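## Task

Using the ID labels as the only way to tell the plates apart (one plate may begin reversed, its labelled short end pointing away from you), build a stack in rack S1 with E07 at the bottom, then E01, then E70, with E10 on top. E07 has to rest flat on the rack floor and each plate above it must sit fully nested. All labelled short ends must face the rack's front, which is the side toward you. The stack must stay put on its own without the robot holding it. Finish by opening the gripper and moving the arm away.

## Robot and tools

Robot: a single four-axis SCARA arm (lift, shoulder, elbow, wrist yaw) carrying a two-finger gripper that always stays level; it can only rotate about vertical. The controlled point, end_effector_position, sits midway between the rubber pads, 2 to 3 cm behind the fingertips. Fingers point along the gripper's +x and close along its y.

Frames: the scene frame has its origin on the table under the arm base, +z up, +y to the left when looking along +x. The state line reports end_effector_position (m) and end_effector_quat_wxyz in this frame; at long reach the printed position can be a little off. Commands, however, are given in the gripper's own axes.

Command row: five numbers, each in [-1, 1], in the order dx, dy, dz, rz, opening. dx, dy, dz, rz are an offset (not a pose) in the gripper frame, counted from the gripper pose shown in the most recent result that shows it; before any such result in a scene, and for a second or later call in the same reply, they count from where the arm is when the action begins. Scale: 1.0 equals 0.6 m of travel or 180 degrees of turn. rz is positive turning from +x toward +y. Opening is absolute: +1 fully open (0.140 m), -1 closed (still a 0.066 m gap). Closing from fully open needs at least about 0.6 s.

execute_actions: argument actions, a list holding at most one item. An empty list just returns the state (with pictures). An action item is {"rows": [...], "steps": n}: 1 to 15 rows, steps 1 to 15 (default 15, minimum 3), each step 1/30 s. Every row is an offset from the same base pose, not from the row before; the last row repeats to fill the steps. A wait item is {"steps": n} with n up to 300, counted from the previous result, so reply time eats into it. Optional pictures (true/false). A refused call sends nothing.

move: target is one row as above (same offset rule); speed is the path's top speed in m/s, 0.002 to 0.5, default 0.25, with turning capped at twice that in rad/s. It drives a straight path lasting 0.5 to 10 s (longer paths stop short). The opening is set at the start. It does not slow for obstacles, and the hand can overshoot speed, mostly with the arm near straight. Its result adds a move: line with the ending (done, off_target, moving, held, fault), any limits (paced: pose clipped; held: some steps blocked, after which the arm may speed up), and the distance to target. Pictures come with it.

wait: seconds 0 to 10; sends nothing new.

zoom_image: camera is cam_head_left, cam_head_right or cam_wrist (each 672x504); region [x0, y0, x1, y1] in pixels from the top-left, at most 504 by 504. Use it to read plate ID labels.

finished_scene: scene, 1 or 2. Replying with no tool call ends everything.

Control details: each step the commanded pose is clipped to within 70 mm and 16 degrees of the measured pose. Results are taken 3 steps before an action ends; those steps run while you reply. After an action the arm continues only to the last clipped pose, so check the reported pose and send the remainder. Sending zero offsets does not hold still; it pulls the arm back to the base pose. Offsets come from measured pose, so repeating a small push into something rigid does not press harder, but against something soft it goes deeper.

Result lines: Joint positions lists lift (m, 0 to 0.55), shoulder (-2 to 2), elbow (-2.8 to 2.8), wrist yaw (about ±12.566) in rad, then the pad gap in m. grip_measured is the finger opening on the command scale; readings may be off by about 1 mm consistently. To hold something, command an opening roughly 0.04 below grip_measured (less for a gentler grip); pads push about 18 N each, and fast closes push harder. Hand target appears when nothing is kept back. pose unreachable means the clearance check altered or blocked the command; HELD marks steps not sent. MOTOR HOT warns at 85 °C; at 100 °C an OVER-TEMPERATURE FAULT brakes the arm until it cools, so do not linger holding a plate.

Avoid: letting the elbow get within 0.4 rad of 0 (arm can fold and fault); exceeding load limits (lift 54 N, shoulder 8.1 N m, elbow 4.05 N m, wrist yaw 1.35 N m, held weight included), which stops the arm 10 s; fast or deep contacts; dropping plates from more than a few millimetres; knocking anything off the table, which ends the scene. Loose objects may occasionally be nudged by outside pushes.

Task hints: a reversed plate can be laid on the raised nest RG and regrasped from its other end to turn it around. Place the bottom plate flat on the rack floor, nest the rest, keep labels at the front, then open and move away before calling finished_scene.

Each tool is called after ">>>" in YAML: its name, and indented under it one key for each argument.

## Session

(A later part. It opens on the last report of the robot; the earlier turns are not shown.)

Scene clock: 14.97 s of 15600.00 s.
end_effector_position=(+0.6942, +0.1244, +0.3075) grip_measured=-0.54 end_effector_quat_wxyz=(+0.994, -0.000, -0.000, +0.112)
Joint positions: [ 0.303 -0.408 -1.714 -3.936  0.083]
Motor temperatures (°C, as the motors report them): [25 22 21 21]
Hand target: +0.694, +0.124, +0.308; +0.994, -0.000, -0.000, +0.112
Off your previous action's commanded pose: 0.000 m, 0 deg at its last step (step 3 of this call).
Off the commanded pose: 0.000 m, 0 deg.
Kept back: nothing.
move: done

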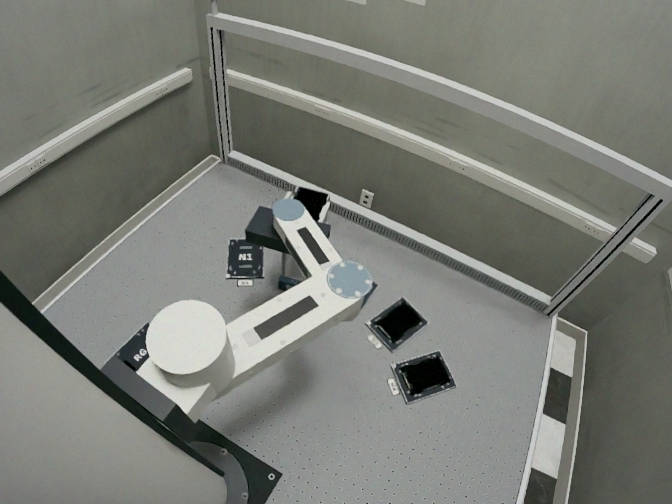

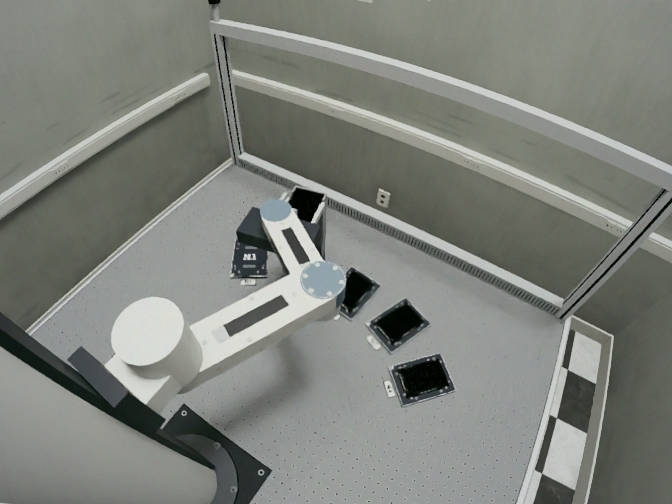

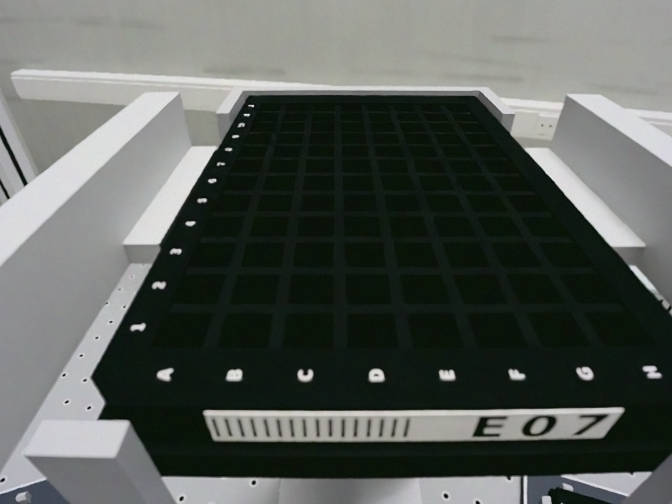

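>>> move:
  target: [0,0,-0.3858,0,-0.59]
  speed: 0.22

>>> execute_actions:
  actions:
    - {"rows":[[0,0,-0.001,0,-0.59],[0,0,-0.002,0,-0.59],[0,0,-0.003,0,-0.59],[0,0,-0.004,0,-0.59],[0,0,-0.0045,0,-0.59],[0,0,-0.005,0,-0.59],[0,0,-0.0055,0,-0.59],[0,0,-0.006,0,-0.59],[0,0,-0.0065,0,-0.59]],"steps":15}
  pictures: true

Scene clock: 16.63 s of 15600.00 s.
end_effector_position=(+0.6942, +0.1244, +0.0760) grip_measured=-0.54 end_effector_quat_wxyz=(+0.994, -0.000, -0.000, +0.112)
Joint positions: [ 0.071 -0.408 -1.714 -3.936  0.083]
Motor temperatures (°C, as the motors report them): [25 22 21 21]
Hand target: +0.694, +0.124, +0.076; +0.994, -0.000, -0.000, +0.112
Off the commanded pose: 0.000 m, 0 deg.
Kept back: nothing.
move: done

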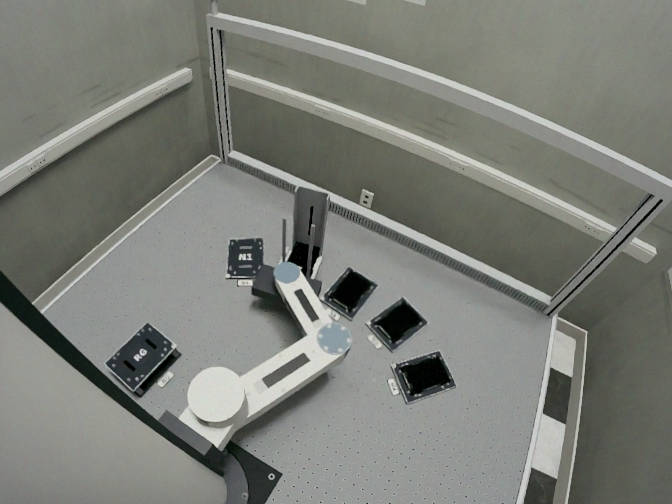

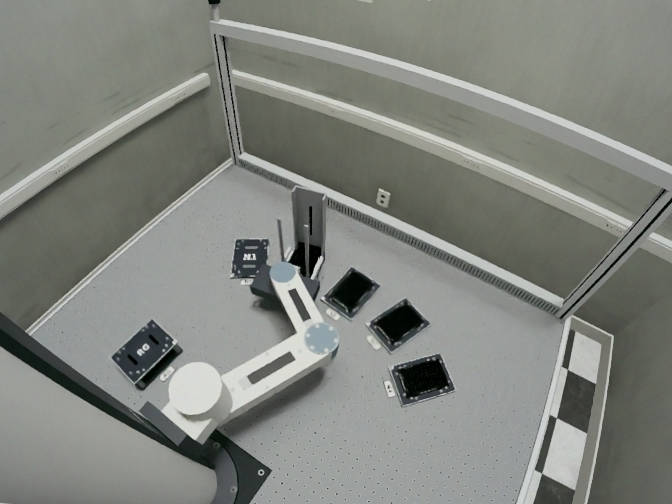

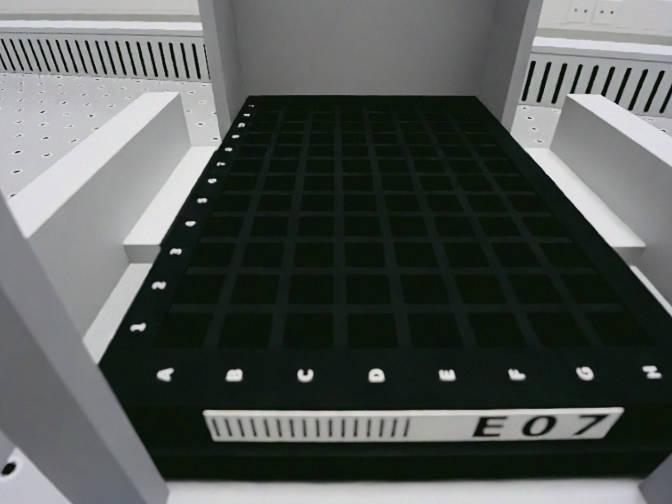

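Scene clock: 17.03 s of 15600.00 s.
end_effector_position=(+0.6942, +0.1244, +0.0730) grip_measured=-0.54 end_effector_quat_wxyz=(+0.994, -0.000, -0.000, +0.112)
Joint positions: [ 0.068 -0.408 -1.714 -3.936  0.083]
Motor temperatures (°C, as the motors report them): [25 22 21 21]
Steps of this call (steps 1 to 12: the first 12 steps of this action). Readings (end_effector_position):
1: (+0.6942, +0.1244, +0.0758)
2: (+0.6942, +0.1244, +0.0752)
4: (+0.6942, +0.1244, +0.0739)
8: (+0.6942, +0.1244, +0.0730)
12: the state above

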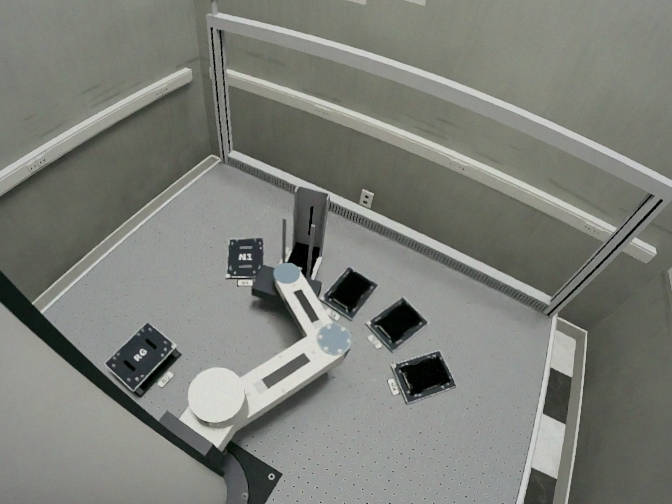

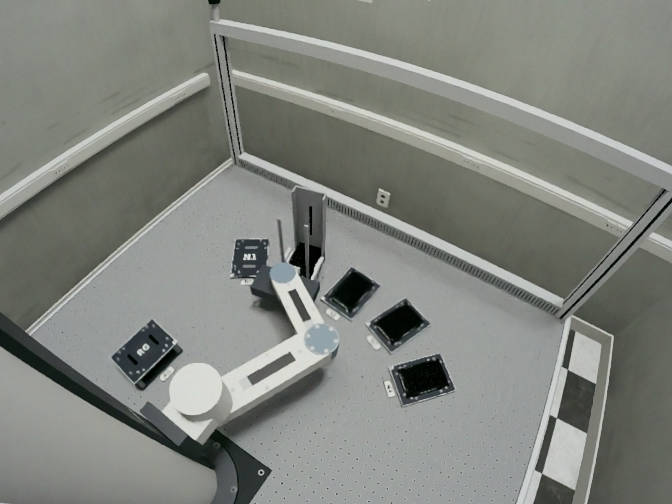

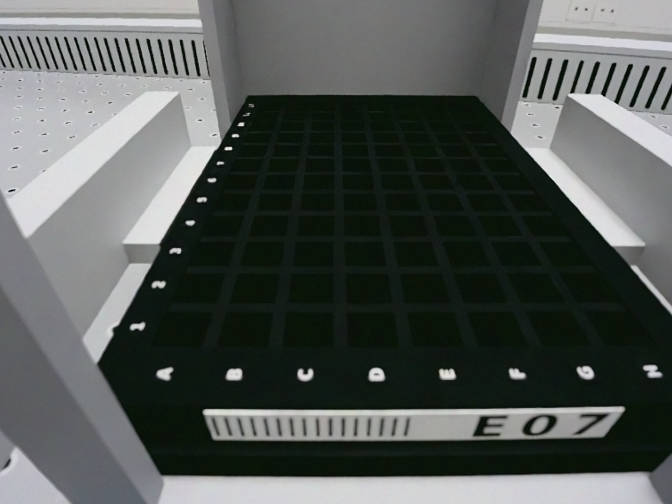

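>>> execute_actions:
  actions:
    - {"rows":[[0,0,0.001,0,0.3]],"steps":9}

>>> move:
  target: [-0.25,0,0,0,0.3]
  speed: 0.35

>>> move:
  target: [0.0718,-0.2455,-0.0098,-0.1022,0.3]
  speed: 0.35

Scene clock: 17.37 s of 15600.00 s.
end_effector_position=(+0.6942, +0.1244, +0.0736) grip_measured=+0.08 end_effector_quat_wxyz=(+0.994, -0.000, -0.000, +0.112)
Joint positions: [ 0.069 -0.408 -1.714 -3.936  0.106]
Motor temperatures (°C, as the motors report them): [25 22 21 21]
Off your previous action's commanded pose: 0.001 m, 0 deg at its last step (step 3 of this call).
Steps of this call (steps 1 to 3: the last 3 steps of your previous action; step 4: nothing new was sent; steps 5 to 10: the first 6 steps of this action). Readings (end_effector_position):
5: (+0.6942, +0.1244, +0.0729)
6: (+0.6942, +0.1244, +0.0737)
8: (+0.6942, +0.1244, +0.0736)
10: the state above

Scene clock: 18.53 s of 15600.00 s.
end_effector_position=(+0.5480, +0.0909, +0.0736) grip_measured=+0.30 end_effector_quat_wxyz=(+0.994, -0.000, -0.000, +0.112)
Joint positions: [ 0.069 -0.695 -0.965 -4.398  0.114]
Motor temperatures (°C, as the motors report them): [25 22 21 21]
Hand target: +0.548, +0.091, +0.074; +0.994, -0.000, -0.000, +0.112
Off your previous action's commanded pose: 0.000 m, 0 deg at its last step (step 3 of this call).
Off the commanded pose: 0.000 m, 0 deg.
Kept back: nothing.
move: done

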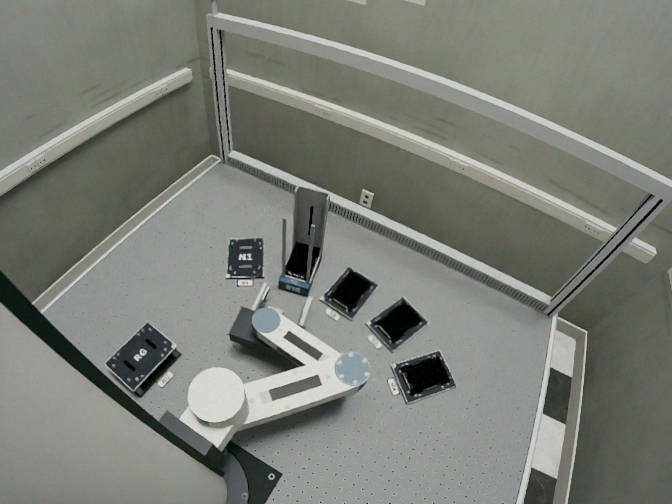

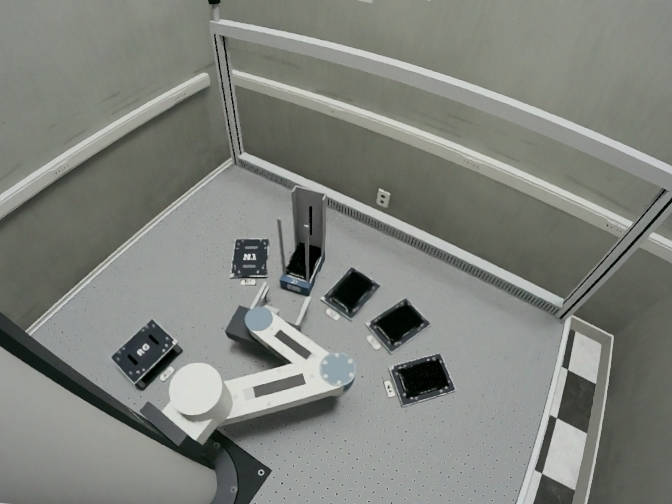

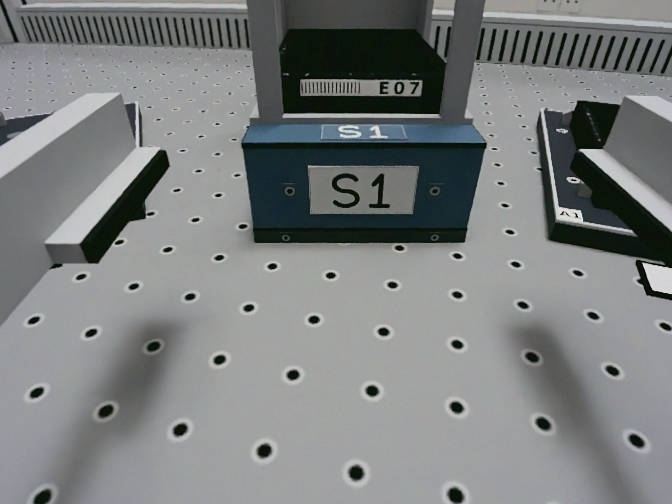

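Scene clock: 19.37 s of 15600.00 s.
end_effector_position=(+0.6229, -0.0433, +0.0677) grip_measured=+0.30 end_effector_quat_wxyz=(+0.999, -0.000, -0.000, -0.049)
Joint positions: [ 0.063 -0.928 -1.269 -4.183  0.114]
Motor temperatures (°C, as the motors report them): [25 22 22 21]
Hand target: +0.623, -0.043, +0.068; +0.999, -0.000, -0.000, -0.048
Off the commanded pose: 0.000 m, 0 deg.
Kept back: nothing.
move: done

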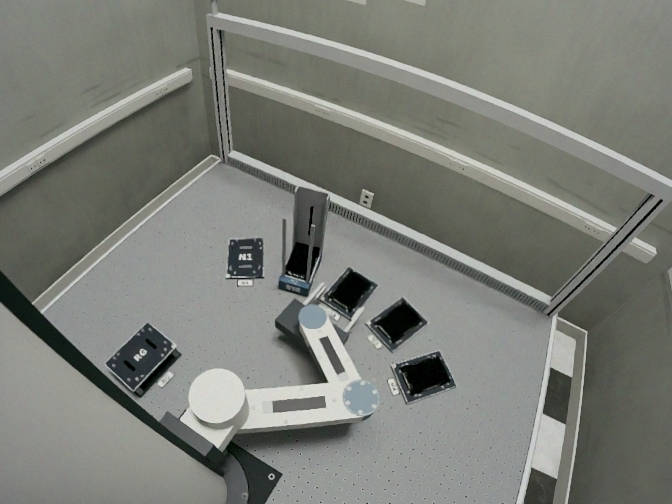

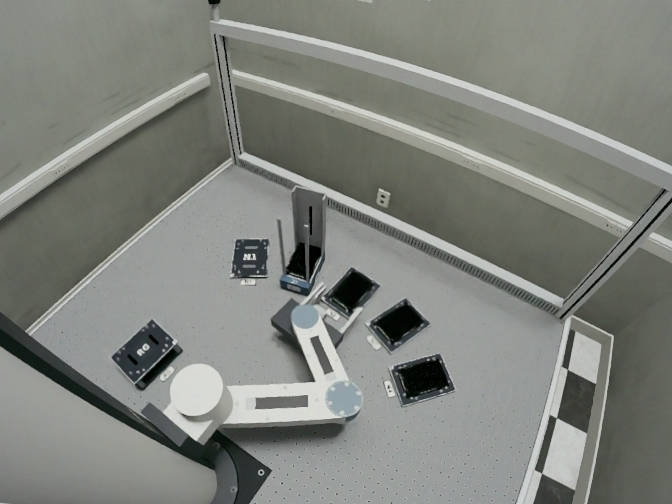

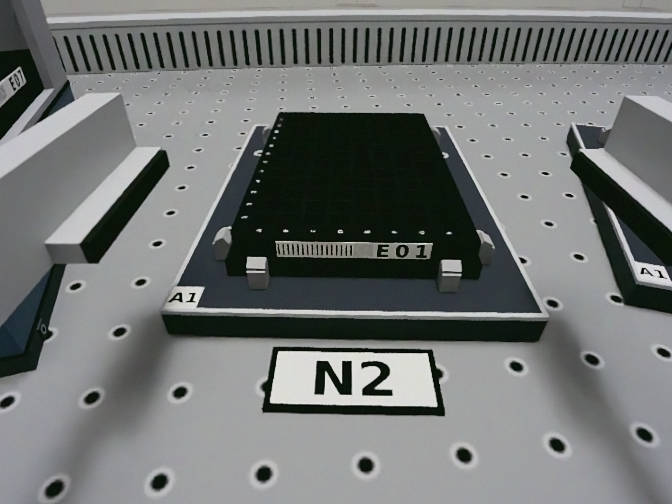

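>>> move:
  target: [0.1325,0.0045,-0.0548,-0.0083,0.1]
  speed: 0.15

Scene clock: 20.50 s of 15600.00 s.
end_effector_position=(+0.7023, -0.0483, +0.0348) grip_measured=+0.10 end_effector_quat_wxyz=(+0.998, -0.000, -0.000, -0.062)
Joint positions: [ 0.03  -0.738 -1.688 -3.98   0.107]
Motor temperatures (°C, as the motors report them): [25 22 22 21]
Hand target: +0.702, -0.048, +0.035; +0.998, -0.000, -0.000, -0.062
Off the commanded pose: 0.000 m, 0 deg.
Kept back: nothing.
move: done

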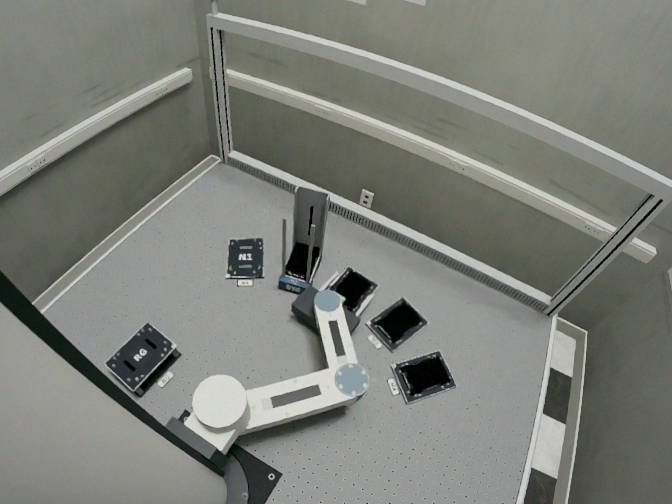

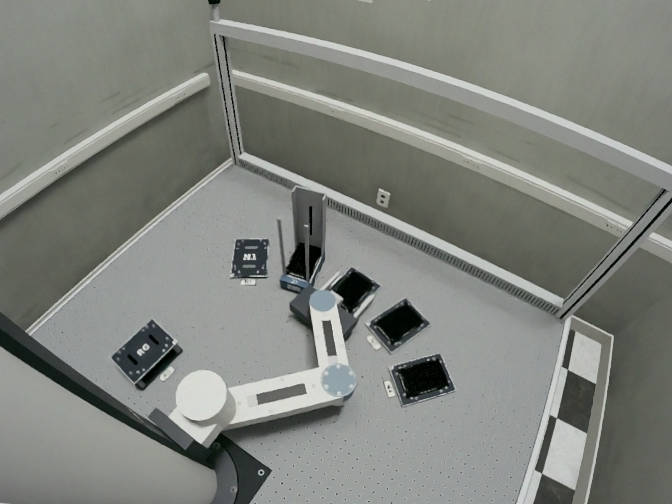

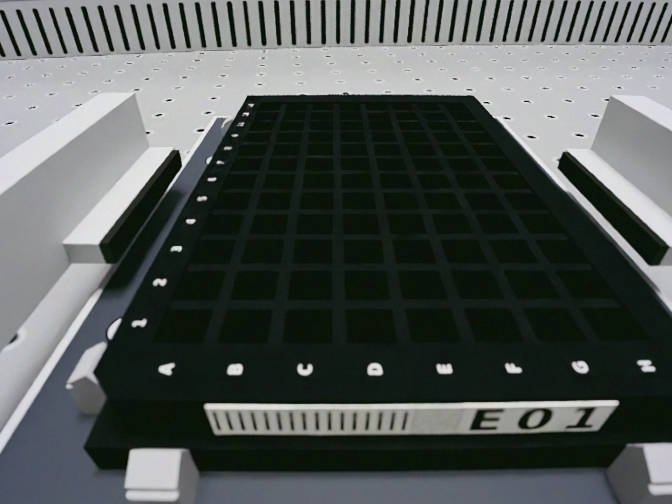

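>>> execute_actions:
  actions:
    - {"rows":[[0.0015,0.0004,0,0.0012,-0.3],[0.0015,0.0004,0,0.0012,-0.3],[0.0015,0.0004,0,0.0012,-0.3],[0.0015,0.0004,0,0.0012,-0.3],[0.0015,0.0004,0,0.0012,-0.3],[0.0015,0.0004,0,0.0012,-0.45],[0.0015,0.0004,0,0.0012,-0.45],[0.0015,0.0004,0,0.0012,-0.59]],"steps":14}

>>> move:
  target: [0,0,0.4903,0,-0.59]
  speed: 0.35

Scene clock: 21.00 s of 15600.00 s.
end_effector_position=(+0.7032, -0.0483, +0.0348) grip_measured=-0.54 end_effector_quat_wxyz=(+0.998, -0.000, -0.000, -0.060)
Joint positions: [ 0.03  -0.737 -1.694 -3.973  0.083]
Motor temperatures (°C, as the motors report them): [25 22 22 21]
Steps of this call (steps 1 to 4: nothing new was sent; steps 5 to 15: the first 11 steps of this action). Readings (end_effector_position):
5: (+0.7026, -0.0482, +0.0348)
6: (+0.7032, -0.0483, +0.0348)
8: (+0.7032, -0.0483, +0.0348)
12: (+0.7032, -0.0483, +0.0348)
15: the state above

Scene clock: 22.57 s of 15600.00 s.
end_effector_position=(+0.7032, -0.0483, +0.3290) grip_measured=-0.54 end_effector_quat_wxyz=(+0.998, -0.000, -0.000, -0.060)
Joint positions: [ 0.324 -0.737 -1.694 -3.973  0.083]
Motor temperatures (°C, as the motors report them): [25 22 22 21]
Hand target: +0.703, -0.048, +0.329; +0.998, -0.000, -0.000, -0.060
Off your previous action's commanded pose: 0.000 m, 0 deg at its last step (step 3 of this call).
Off the commanded pose: 0.000 m, 0 deg.
Kept back: nothing.
move: done

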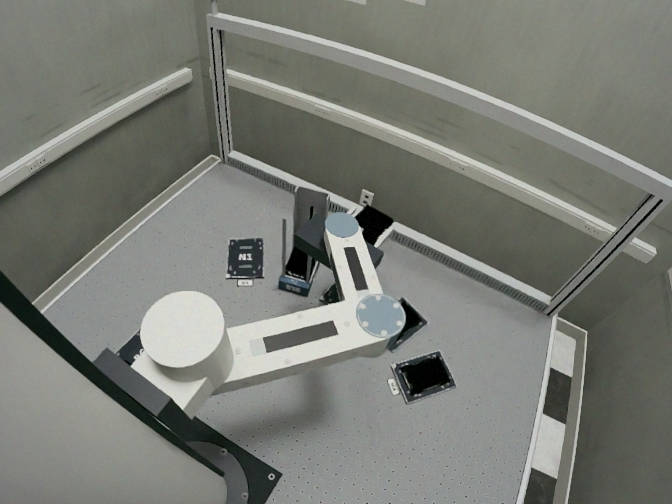

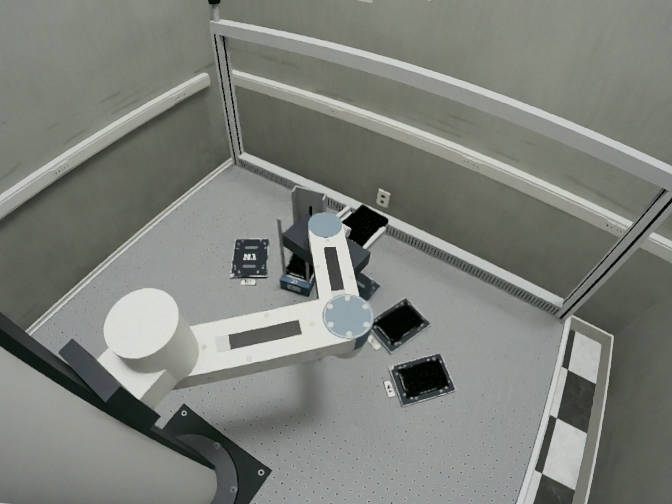

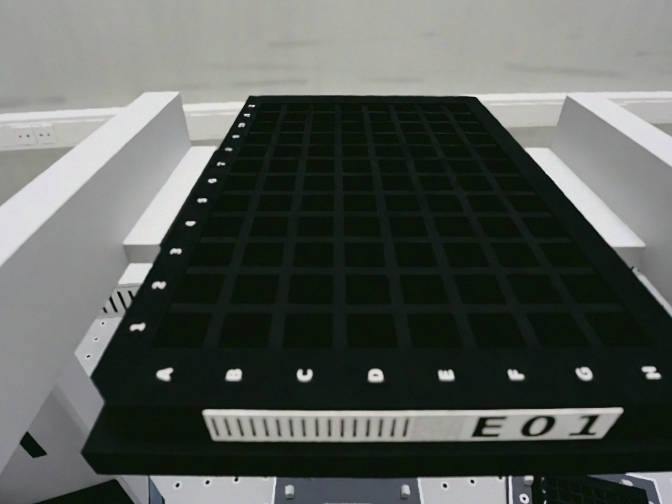

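>>> move:
  target: [-0.0495,0.2839,0,0.11,-0.59]
  speed: 0.3

Scene clock: 23.77 s of 15600.00 s.
end_effector_position=(+0.6940, +0.1246, +0.3290) grip_measured=-0.54 end_effector_quat_wxyz=(+0.994, -0.000, -0.000, +0.113)
Joint positions: [ 0.324 -0.409 -1.713 -3.936  0.083]
Motor temperatures (°C, as the motors report them): [25 22 22 21]
Hand target: +0.694, +0.124, +0.329; +0.994, -0.000, -0.000, +0.112
Off the commanded pose: 0.000 m, 0 deg.
Kept back: nothing.
move: done

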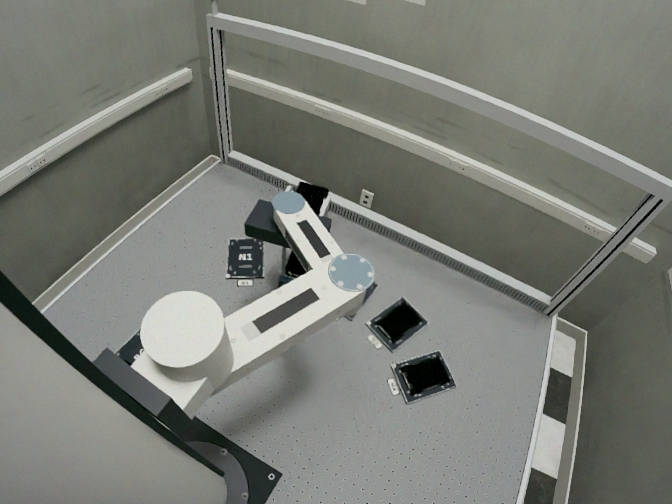

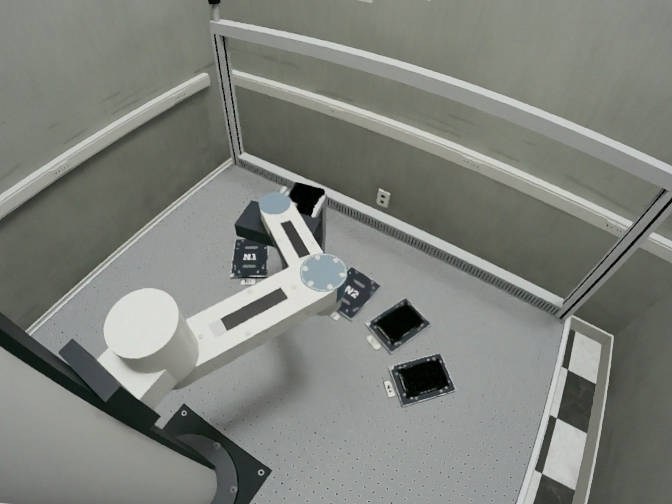

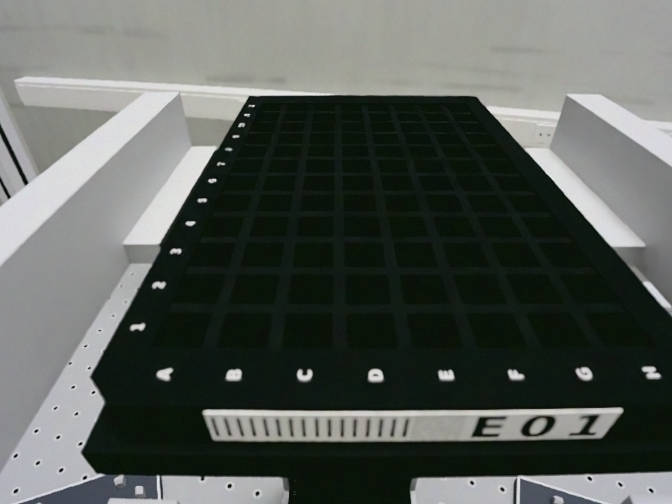

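>>> execute_actions:
  actions:
    - {"rows":[[0.0003,-0.0004,-0.002,-0.0002,-0.59],[0.0003,-0.0004,-0.004,-0.0002,-0.59],[0.0003,-0.0004,-0.006,-0.0002,-0.59],[0.0003,-0.0004,-0.0075,-0.0002,-0.59],[0.0003,-0.0004,-0.009,-0.0002,-0.59],[0.0003,-0.0004,-0.01,-0.0002,-0.59],[0.0003,-0.0004,-0.011,-0.0002,-0.59],[0.0003,-0.0004,-0.012,-0.0002,-0.59],[0.0003,-0.0004,-0.013,-0.0002,-0.59],[0.0003,-0.0004,-0.014,-0.0002,-0.59]],"steps":15}

Scene clock: 24.27 s of 15600.00 s.
end_effector_position=(+0.6942, +0.1244, +0.3205) grip_measured=-0.54 end_effector_quat_wxyz=(+0.994, -0.000, -0.000, +0.112)
Joint positions: [ 0.316 -0.408 -1.714 -3.936  0.083]
Motor temperatures (°C, as the motors report them): [25 22 22 21]
Steps of this call (steps 1 to 3: nothing new was sent; steps 4 to 15: the first 12 steps of this action). Readings (end_effector_position):
4: (+0.6941, +0.1245, +0.3287)
5: (+0.6942, +0.1244, +0.3275)
7: (+0.6942, +0.1244, +0.3251)
11: (+0.6942, +0.1244, +0.3221)
15: the state above

>>> move:
  target: [0,0,-0.3833,0,-0.59]
  speed: 0.22

>>> execute_actions:
  actions:
    - {"rows":[[0,0,-0.001,0,-0.59],[0,0,-0.002,0,-0.59],[0,0,-0.003,0,-0.59],[0,0,-0.004,0,-0.59],[0,0,-0.0047,0,-0.59],[0,0,-0.0054,0,-0.59],[0,0,-0.006,0,-0.59],[0,0,-0.0066,0,-0.59],[0,0,-0.0072,0,-0.59],[0,0,-0.0078,0,-0.59]],"steps":15}

Scene clock: 25.93 s of 15600.00 s.
end_effector_position=(+0.6942, +0.1245, +0.0905) grip_measured=-0.54 end_effector_quat_wxyz=(+0.994, -0.000, -0.000, +0.112)
Joint positions: [ 0.086 -0.408 -1.714 -3.936  0.083]
Motor temperatures (°C, as the motors report them): [25 22 22 21]
Hand target: +0.694, +0.124, +0.091; +0.994, -0.000, -0.000, +0.112
Off your previous action's commanded pose: 0.000 m, 0 deg at its last step (step 3 of this call).
Off the commanded pose: 0.000 m, 0 deg.
Kept back: nothing.
move: done

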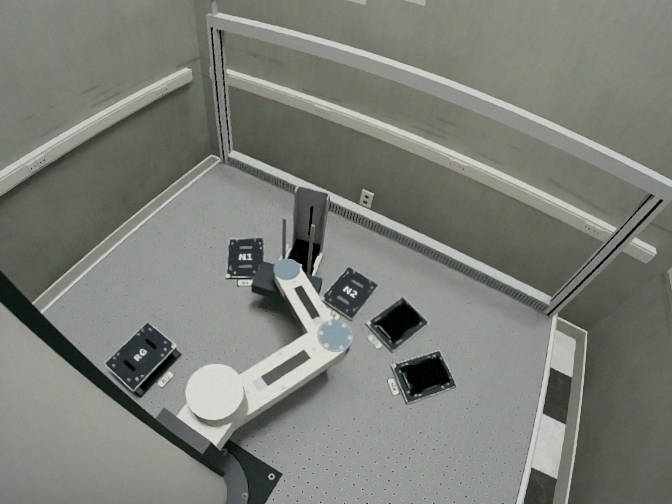

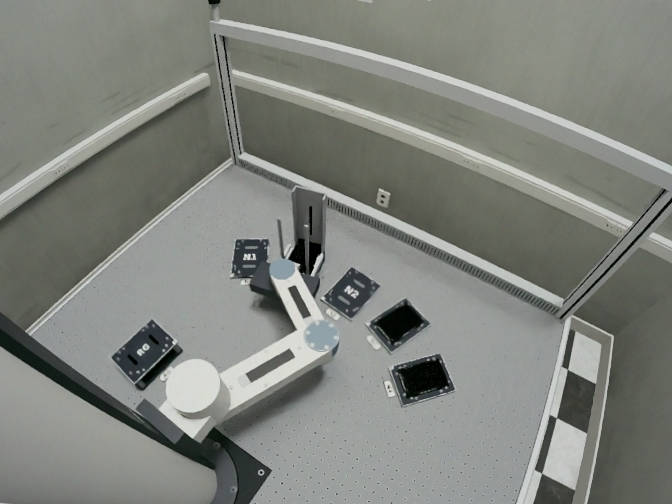

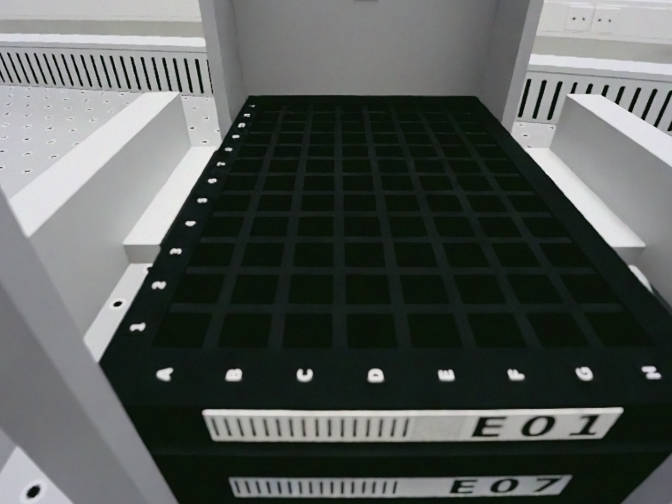

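Scene clock: 26.33 s of 15600.00 s.
end_effector_position=(+0.6941, +0.1245, +0.0862) grip_measured=-0.54 end_effector_quat_wxyz=(+0.994, -0.000, -0.000, +0.112)
Joint positions: [ 0.081 -0.408 -1.714 -3.936  0.083]
Motor temperatures (°C, as the motors report them): [25 22 22 21]
Steps of this call (steps 1 to 12: the first 12 steps of this action). Readings (end_effector_position):
1: (+0.6942, +0.1245, +0.0903)
2: (+0.6941, +0.1245, +0.0897)
4: (+0.6941, +0.1245, +0.0884)
8: (+0.6941, +0.1245, +0.0867)
12: the state above

>>> execute_actions:
  actions:
    - {"rows":[[0,0,0.001,0,0.3]],"steps":8}

>>> move:
  target: [-0.2,0,0,0,0.3]
  speed: 0.35

>>> move:
  target: [-0.2692,-0.6302,-0.0318,-0.3106,0.3]
  speed: 0.45

Scene clock: 26.63 s of 15600.00 s.
end_effector_position=(+0.6941, +0.1245, +0.0868) grip_measured=-0.03 end_effector_quat_wxyz=(+0.994, -0.000, -0.000, +0.112)
Joint positions: [ 0.082 -0.408 -1.714 -3.936  0.102]
Motor temperatures (°C, as the motors report them): [25 22 22 21]
Off your previous action's commanded pose: 0.000 m, 0 deg at its last step (step 3 of this call).
Steps of this call (steps 1 to 3: the last 3 steps of your previous action; step 4: nothing new was sent; steps 5 to 9: the first 5 steps of this action). Readings (end_effector_position):
5: (+0.6941, +0.1245, +0.0863)
6: (+0.6941, +0.1245, +0.0868)
8: (+0.6941, +0.1245, +0.0868)
9: the state above

Scene clock: 27.73 s of 15600.00 s.
end_effector_position=(+0.5772, +0.0976, +0.0868) grip_measured=+0.30 end_effector_quat_wxyz=(+0.994, -0.000, -0.000, +0.113)
Joint positions: [ 0.082 -0.652 -1.1   -4.306  0.114]
Motor temperatures (°C, as the motors report them): [25 22 22 21]
Hand target: +0.577, +0.098, +0.087; +0.994, -0.000, -0.000, +0.112
Off your previous action's commanded pose: 0.000 m, 0 deg at its last step (step 3 of this call).
Off the commanded pose: 0.000 m, 0 deg.
Kept back: nothing.
move: done

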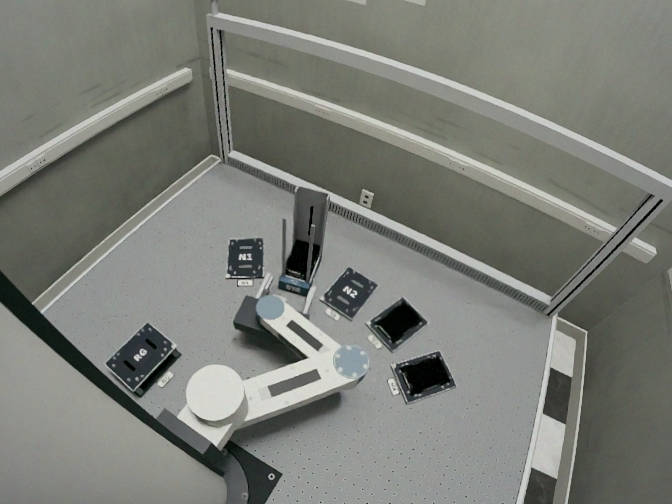

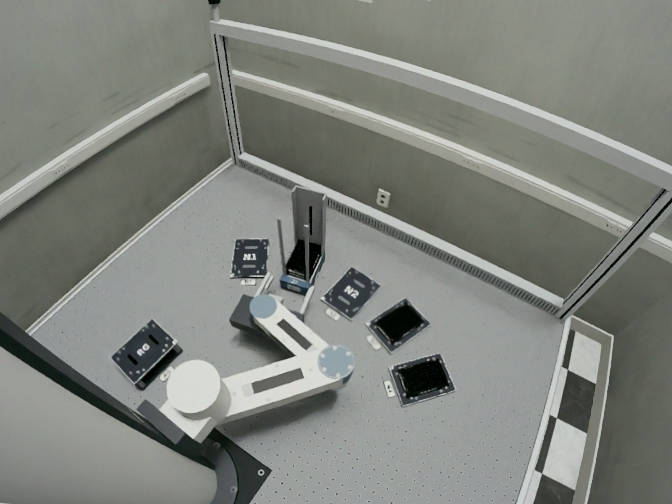

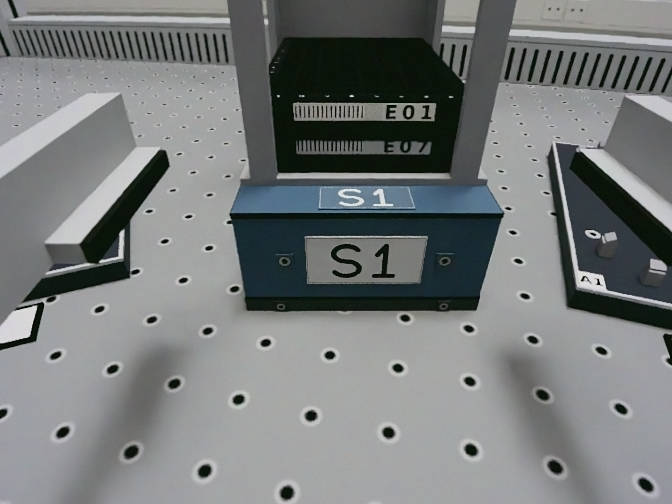

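Scene clock: 29.23 s of 15600.00 s.
end_effector_position=(+0.5044, -0.3073, +0.0677) grip_measured=+0.30 end_effector_quat_wxyz=(+0.930, -0.000, -0.000, -0.367)
Joint positions: [ 0.063 -1.582 -1.272 -4.18   0.114]
Motor temperatures (°C, as the motors report them): [25 22 22 21]
Hand target: +0.504, -0.307, +0.068; +0.930, -0.000, -0.000, -0.366
Off the commanded pose: 0.000 m, 0 deg.
Kept back: nothing.
move: done

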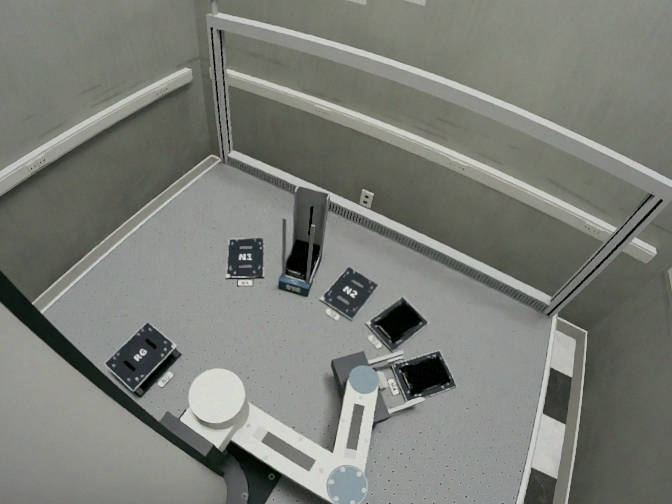

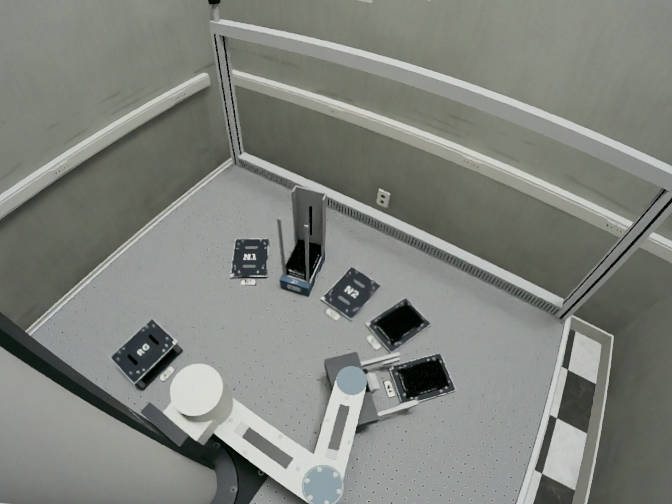

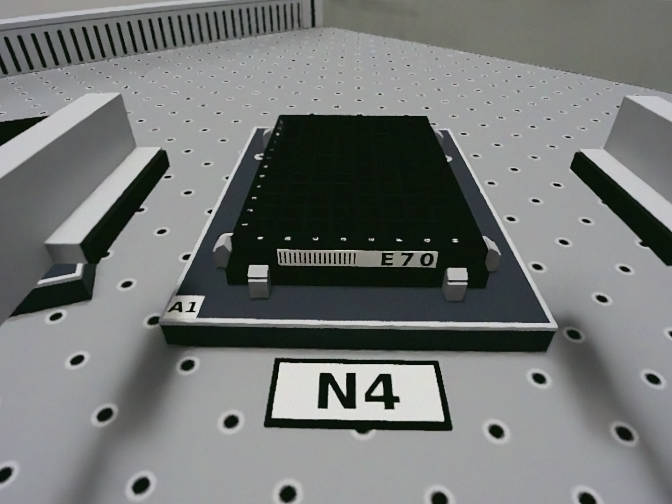

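>>> move:
  target: [0.1268,0.0032,-0.0548,-0.007,0.1]
  speed: 0.15

Scene clock: 30.33 s of 15600.00 s.
end_effector_position=(+0.5613, -0.3579, +0.0348) grip_measured=+0.10 end_effector_quat_wxyz=(+0.926, -0.000, -0.000, -0.377)
Joint positions: [ 0.03  -1.403 -1.671 -3.982  0.107]
Motor temperatures (°C, as the motors report them): [25 22 22 21]
Hand target: +0.561, -0.358, +0.035; +0.926, -0.000, -0.000, -0.377
Off the commanded pose: 0.000 m, 0 deg.
Kept back: nothing.
move: done

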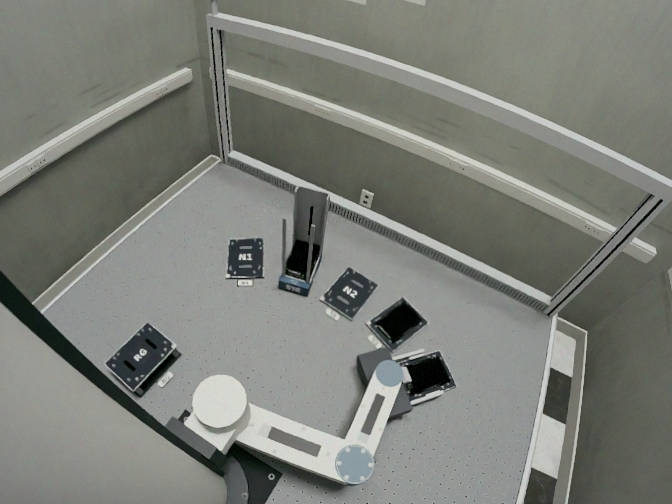

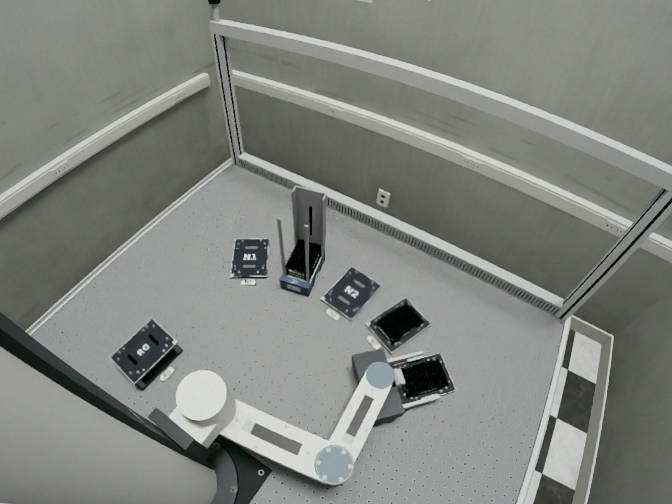

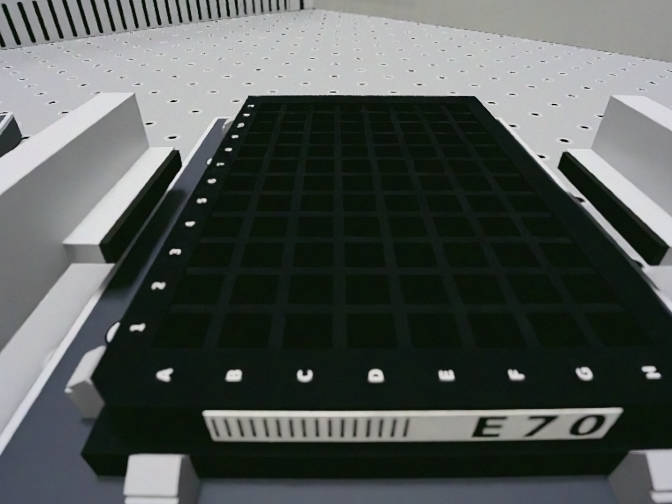

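>>> execute_actions:
  actions:
    - {"rows":[[0,0,0,0,-0.3],[0,0,0,0,-0.3],[0,0,0,0,-0.3],[0,0,0,0,-0.3],[0,0,0,0,-0.45],[0,0,0,0,-0.45],[0,0,0,0,-0.45],[0,0,0,0,-0.59]],"steps":14}

>>> move:
  target: [0,0,0.4903,0,-0.59]
  speed: 0.35

>>> move:
  target: [-0.4028,0.73,0,0.3177,-0.59]
  speed: 0.4

Scene clock: 32.00 s of 15600.00 s.
end_effector_position=(+0.5613, -0.3578, +0.0348) grip_measured=-0.54 end_effector_quat_wxyz=(+0.926, -0.000, -0.000, -0.377)
Joint positions: [ 0.03  -1.403 -1.671 -3.982  0.083]
Motor temperatures (°C, as the motors report them): [25 22 22 21]
Steps of this call (steps 1 to 39: nothing new was sent; steps 40 to 50: the first 11 steps of this action). Readings (end_effector_position):
40: (+0.5613, -0.3578, +0.0348)
41: (+0.5613, -0.3578, +0.0348)
43: (+0.5613, -0.3578, +0.0348)
47: (+0.5613, -0.3578, +0.0348)
50: the state above

Scene clock: 33.57 s of 15600.00 s.
end_effector_position=(+0.5613, -0.3579, +0.3290) grip_measured=-0.54 end_effector_quat_wxyz=(+0.926, -0.000, -0.000, -0.377)
Joint positions: [ 0.324 -1.403 -1.671 -3.982  0.083]
Motor temperatures (°C, as the motors report them): [25 22 22 21]
Hand target: +0.561, -0.358, +0.329; +0.926, -0.000, -0.000, -0.377
Off your previous action's commanded pose: 0.000 m, 0 deg at its last step (step 3 of this call).
Off the commanded pose: 0.000 m, 0 deg.
Kept back: nothing.
move: done

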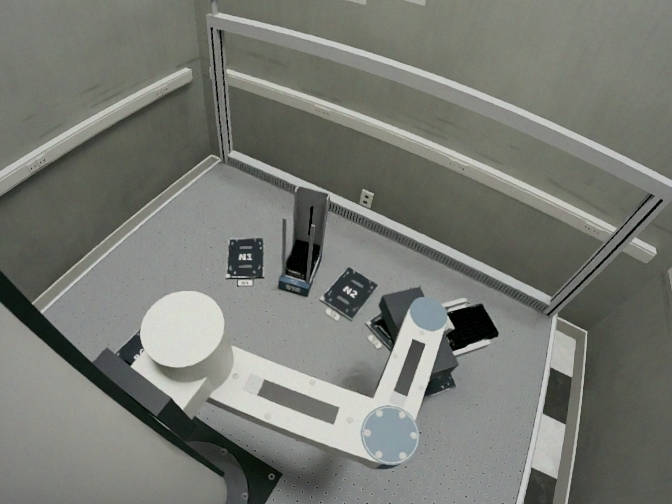

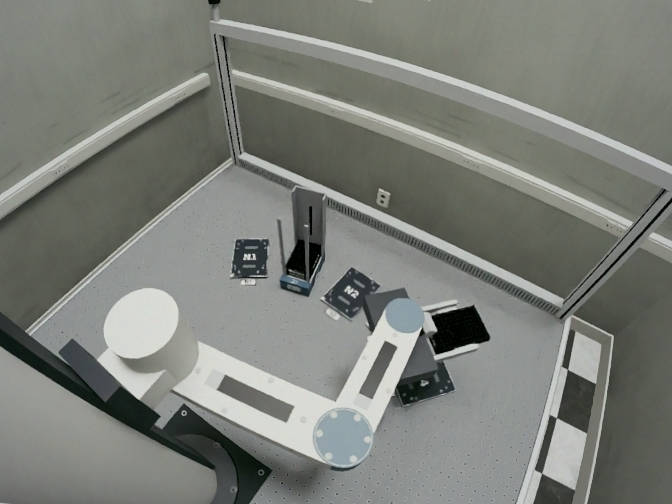

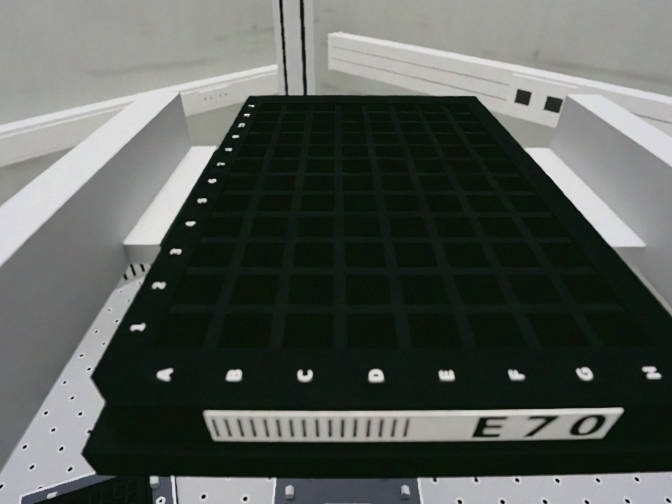

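Scene clock: 35.33 s of 15600.00 s.
end_effector_position=(+0.6941, +0.1246, +0.3290) grip_measured=-0.54 end_effector_quat_wxyz=(+0.994, -0.000, -0.000, +0.112)
Joint positions: [ 0.324 -0.408 -1.714 -3.937  0.083]
Motor temperatures (°C, as the motors report them): [25 22 22 21]
Hand target: +0.694, +0.125, +0.329; +0.994, -0.000, -0.000, +0.112
Off the commanded pose: 0.000 m, 0 deg.
Kept back: nothing.
move: done

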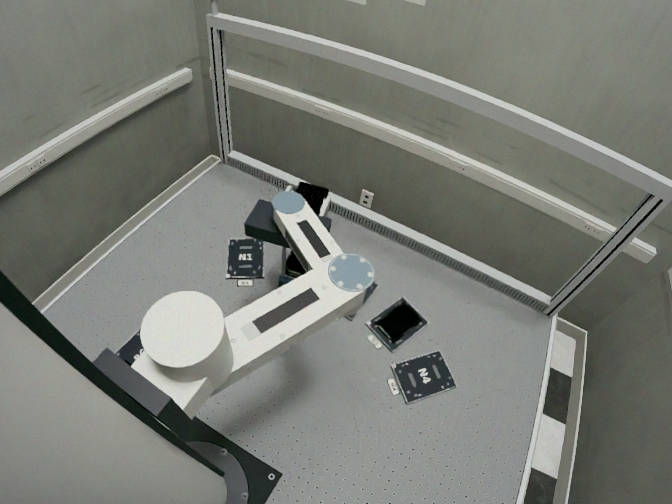

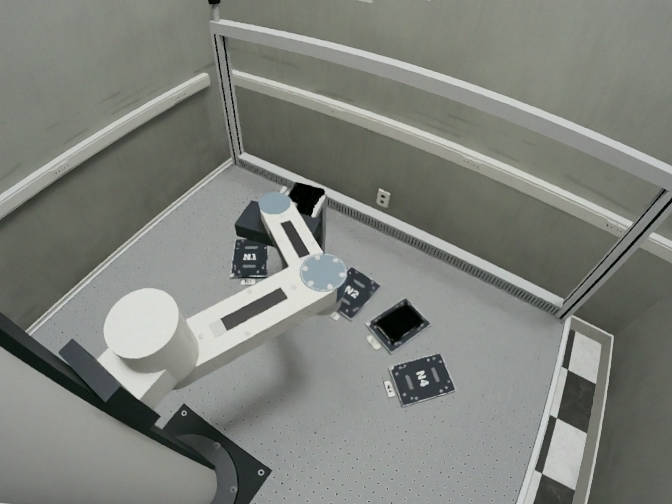

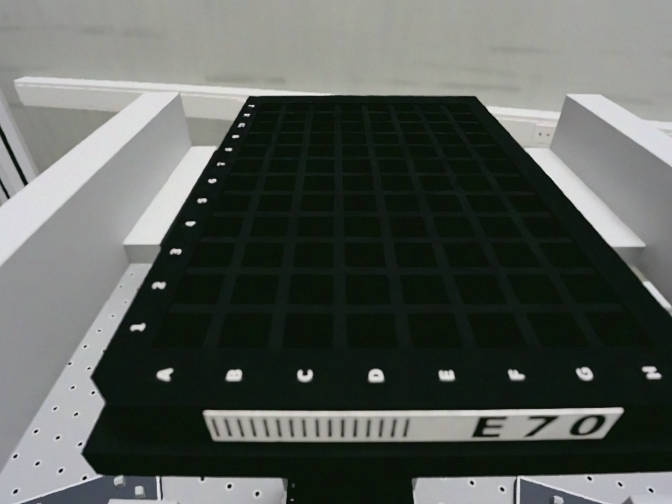

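>>> execute_actions:
  actions:
    - {"rows":[[0.0002,-0.0003,-0.002,0,-0.59],[0.0002,-0.0003,-0.004,0,-0.59],[0.0002,-0.0003,-0.006,0,-0.59],[0.0002,-0.0003,-0.0075,0,-0.59],[0.0002,-0.0003,-0.009,0,-0.59],[0.0002,-0.0003,-0.01,0,-0.59],[0.0002,-0.0003,-0.011,0,-0.59],[0.0002,-0.0003,-0.012,0,-0.59],[0.0002,-0.0003,-0.013,0,-0.59],[0.0002,-0.0003,-0.014,0,-0.59]],"steps":15}

Scene clock: 35.83 s of 15600.00 s.
end_effector_position=(+0.6942, +0.1246, +0.3205) grip_measured=-0.54 end_effector_quat_wxyz=(+0.994, -0.000, -0.000, +0.112)
Joint positions: [ 0.316 -0.408 -1.714 -3.936  0.083]
Motor temperatures (°C, as the motors report them): [25 22 22 21]
Steps of this call (steps 1 to 3: nothing new was sent; steps 4 to 15: the first 12 steps of this action). Readings (end_effector_position):
4: (+0.6942, +0.1246, +0.3287)
5: (+0.6943, +0.1245, +0.3275)
7: (+0.6943, +0.1245, +0.3251)
11: (+0.6942, +0.1245, +0.3221)
15: the state above


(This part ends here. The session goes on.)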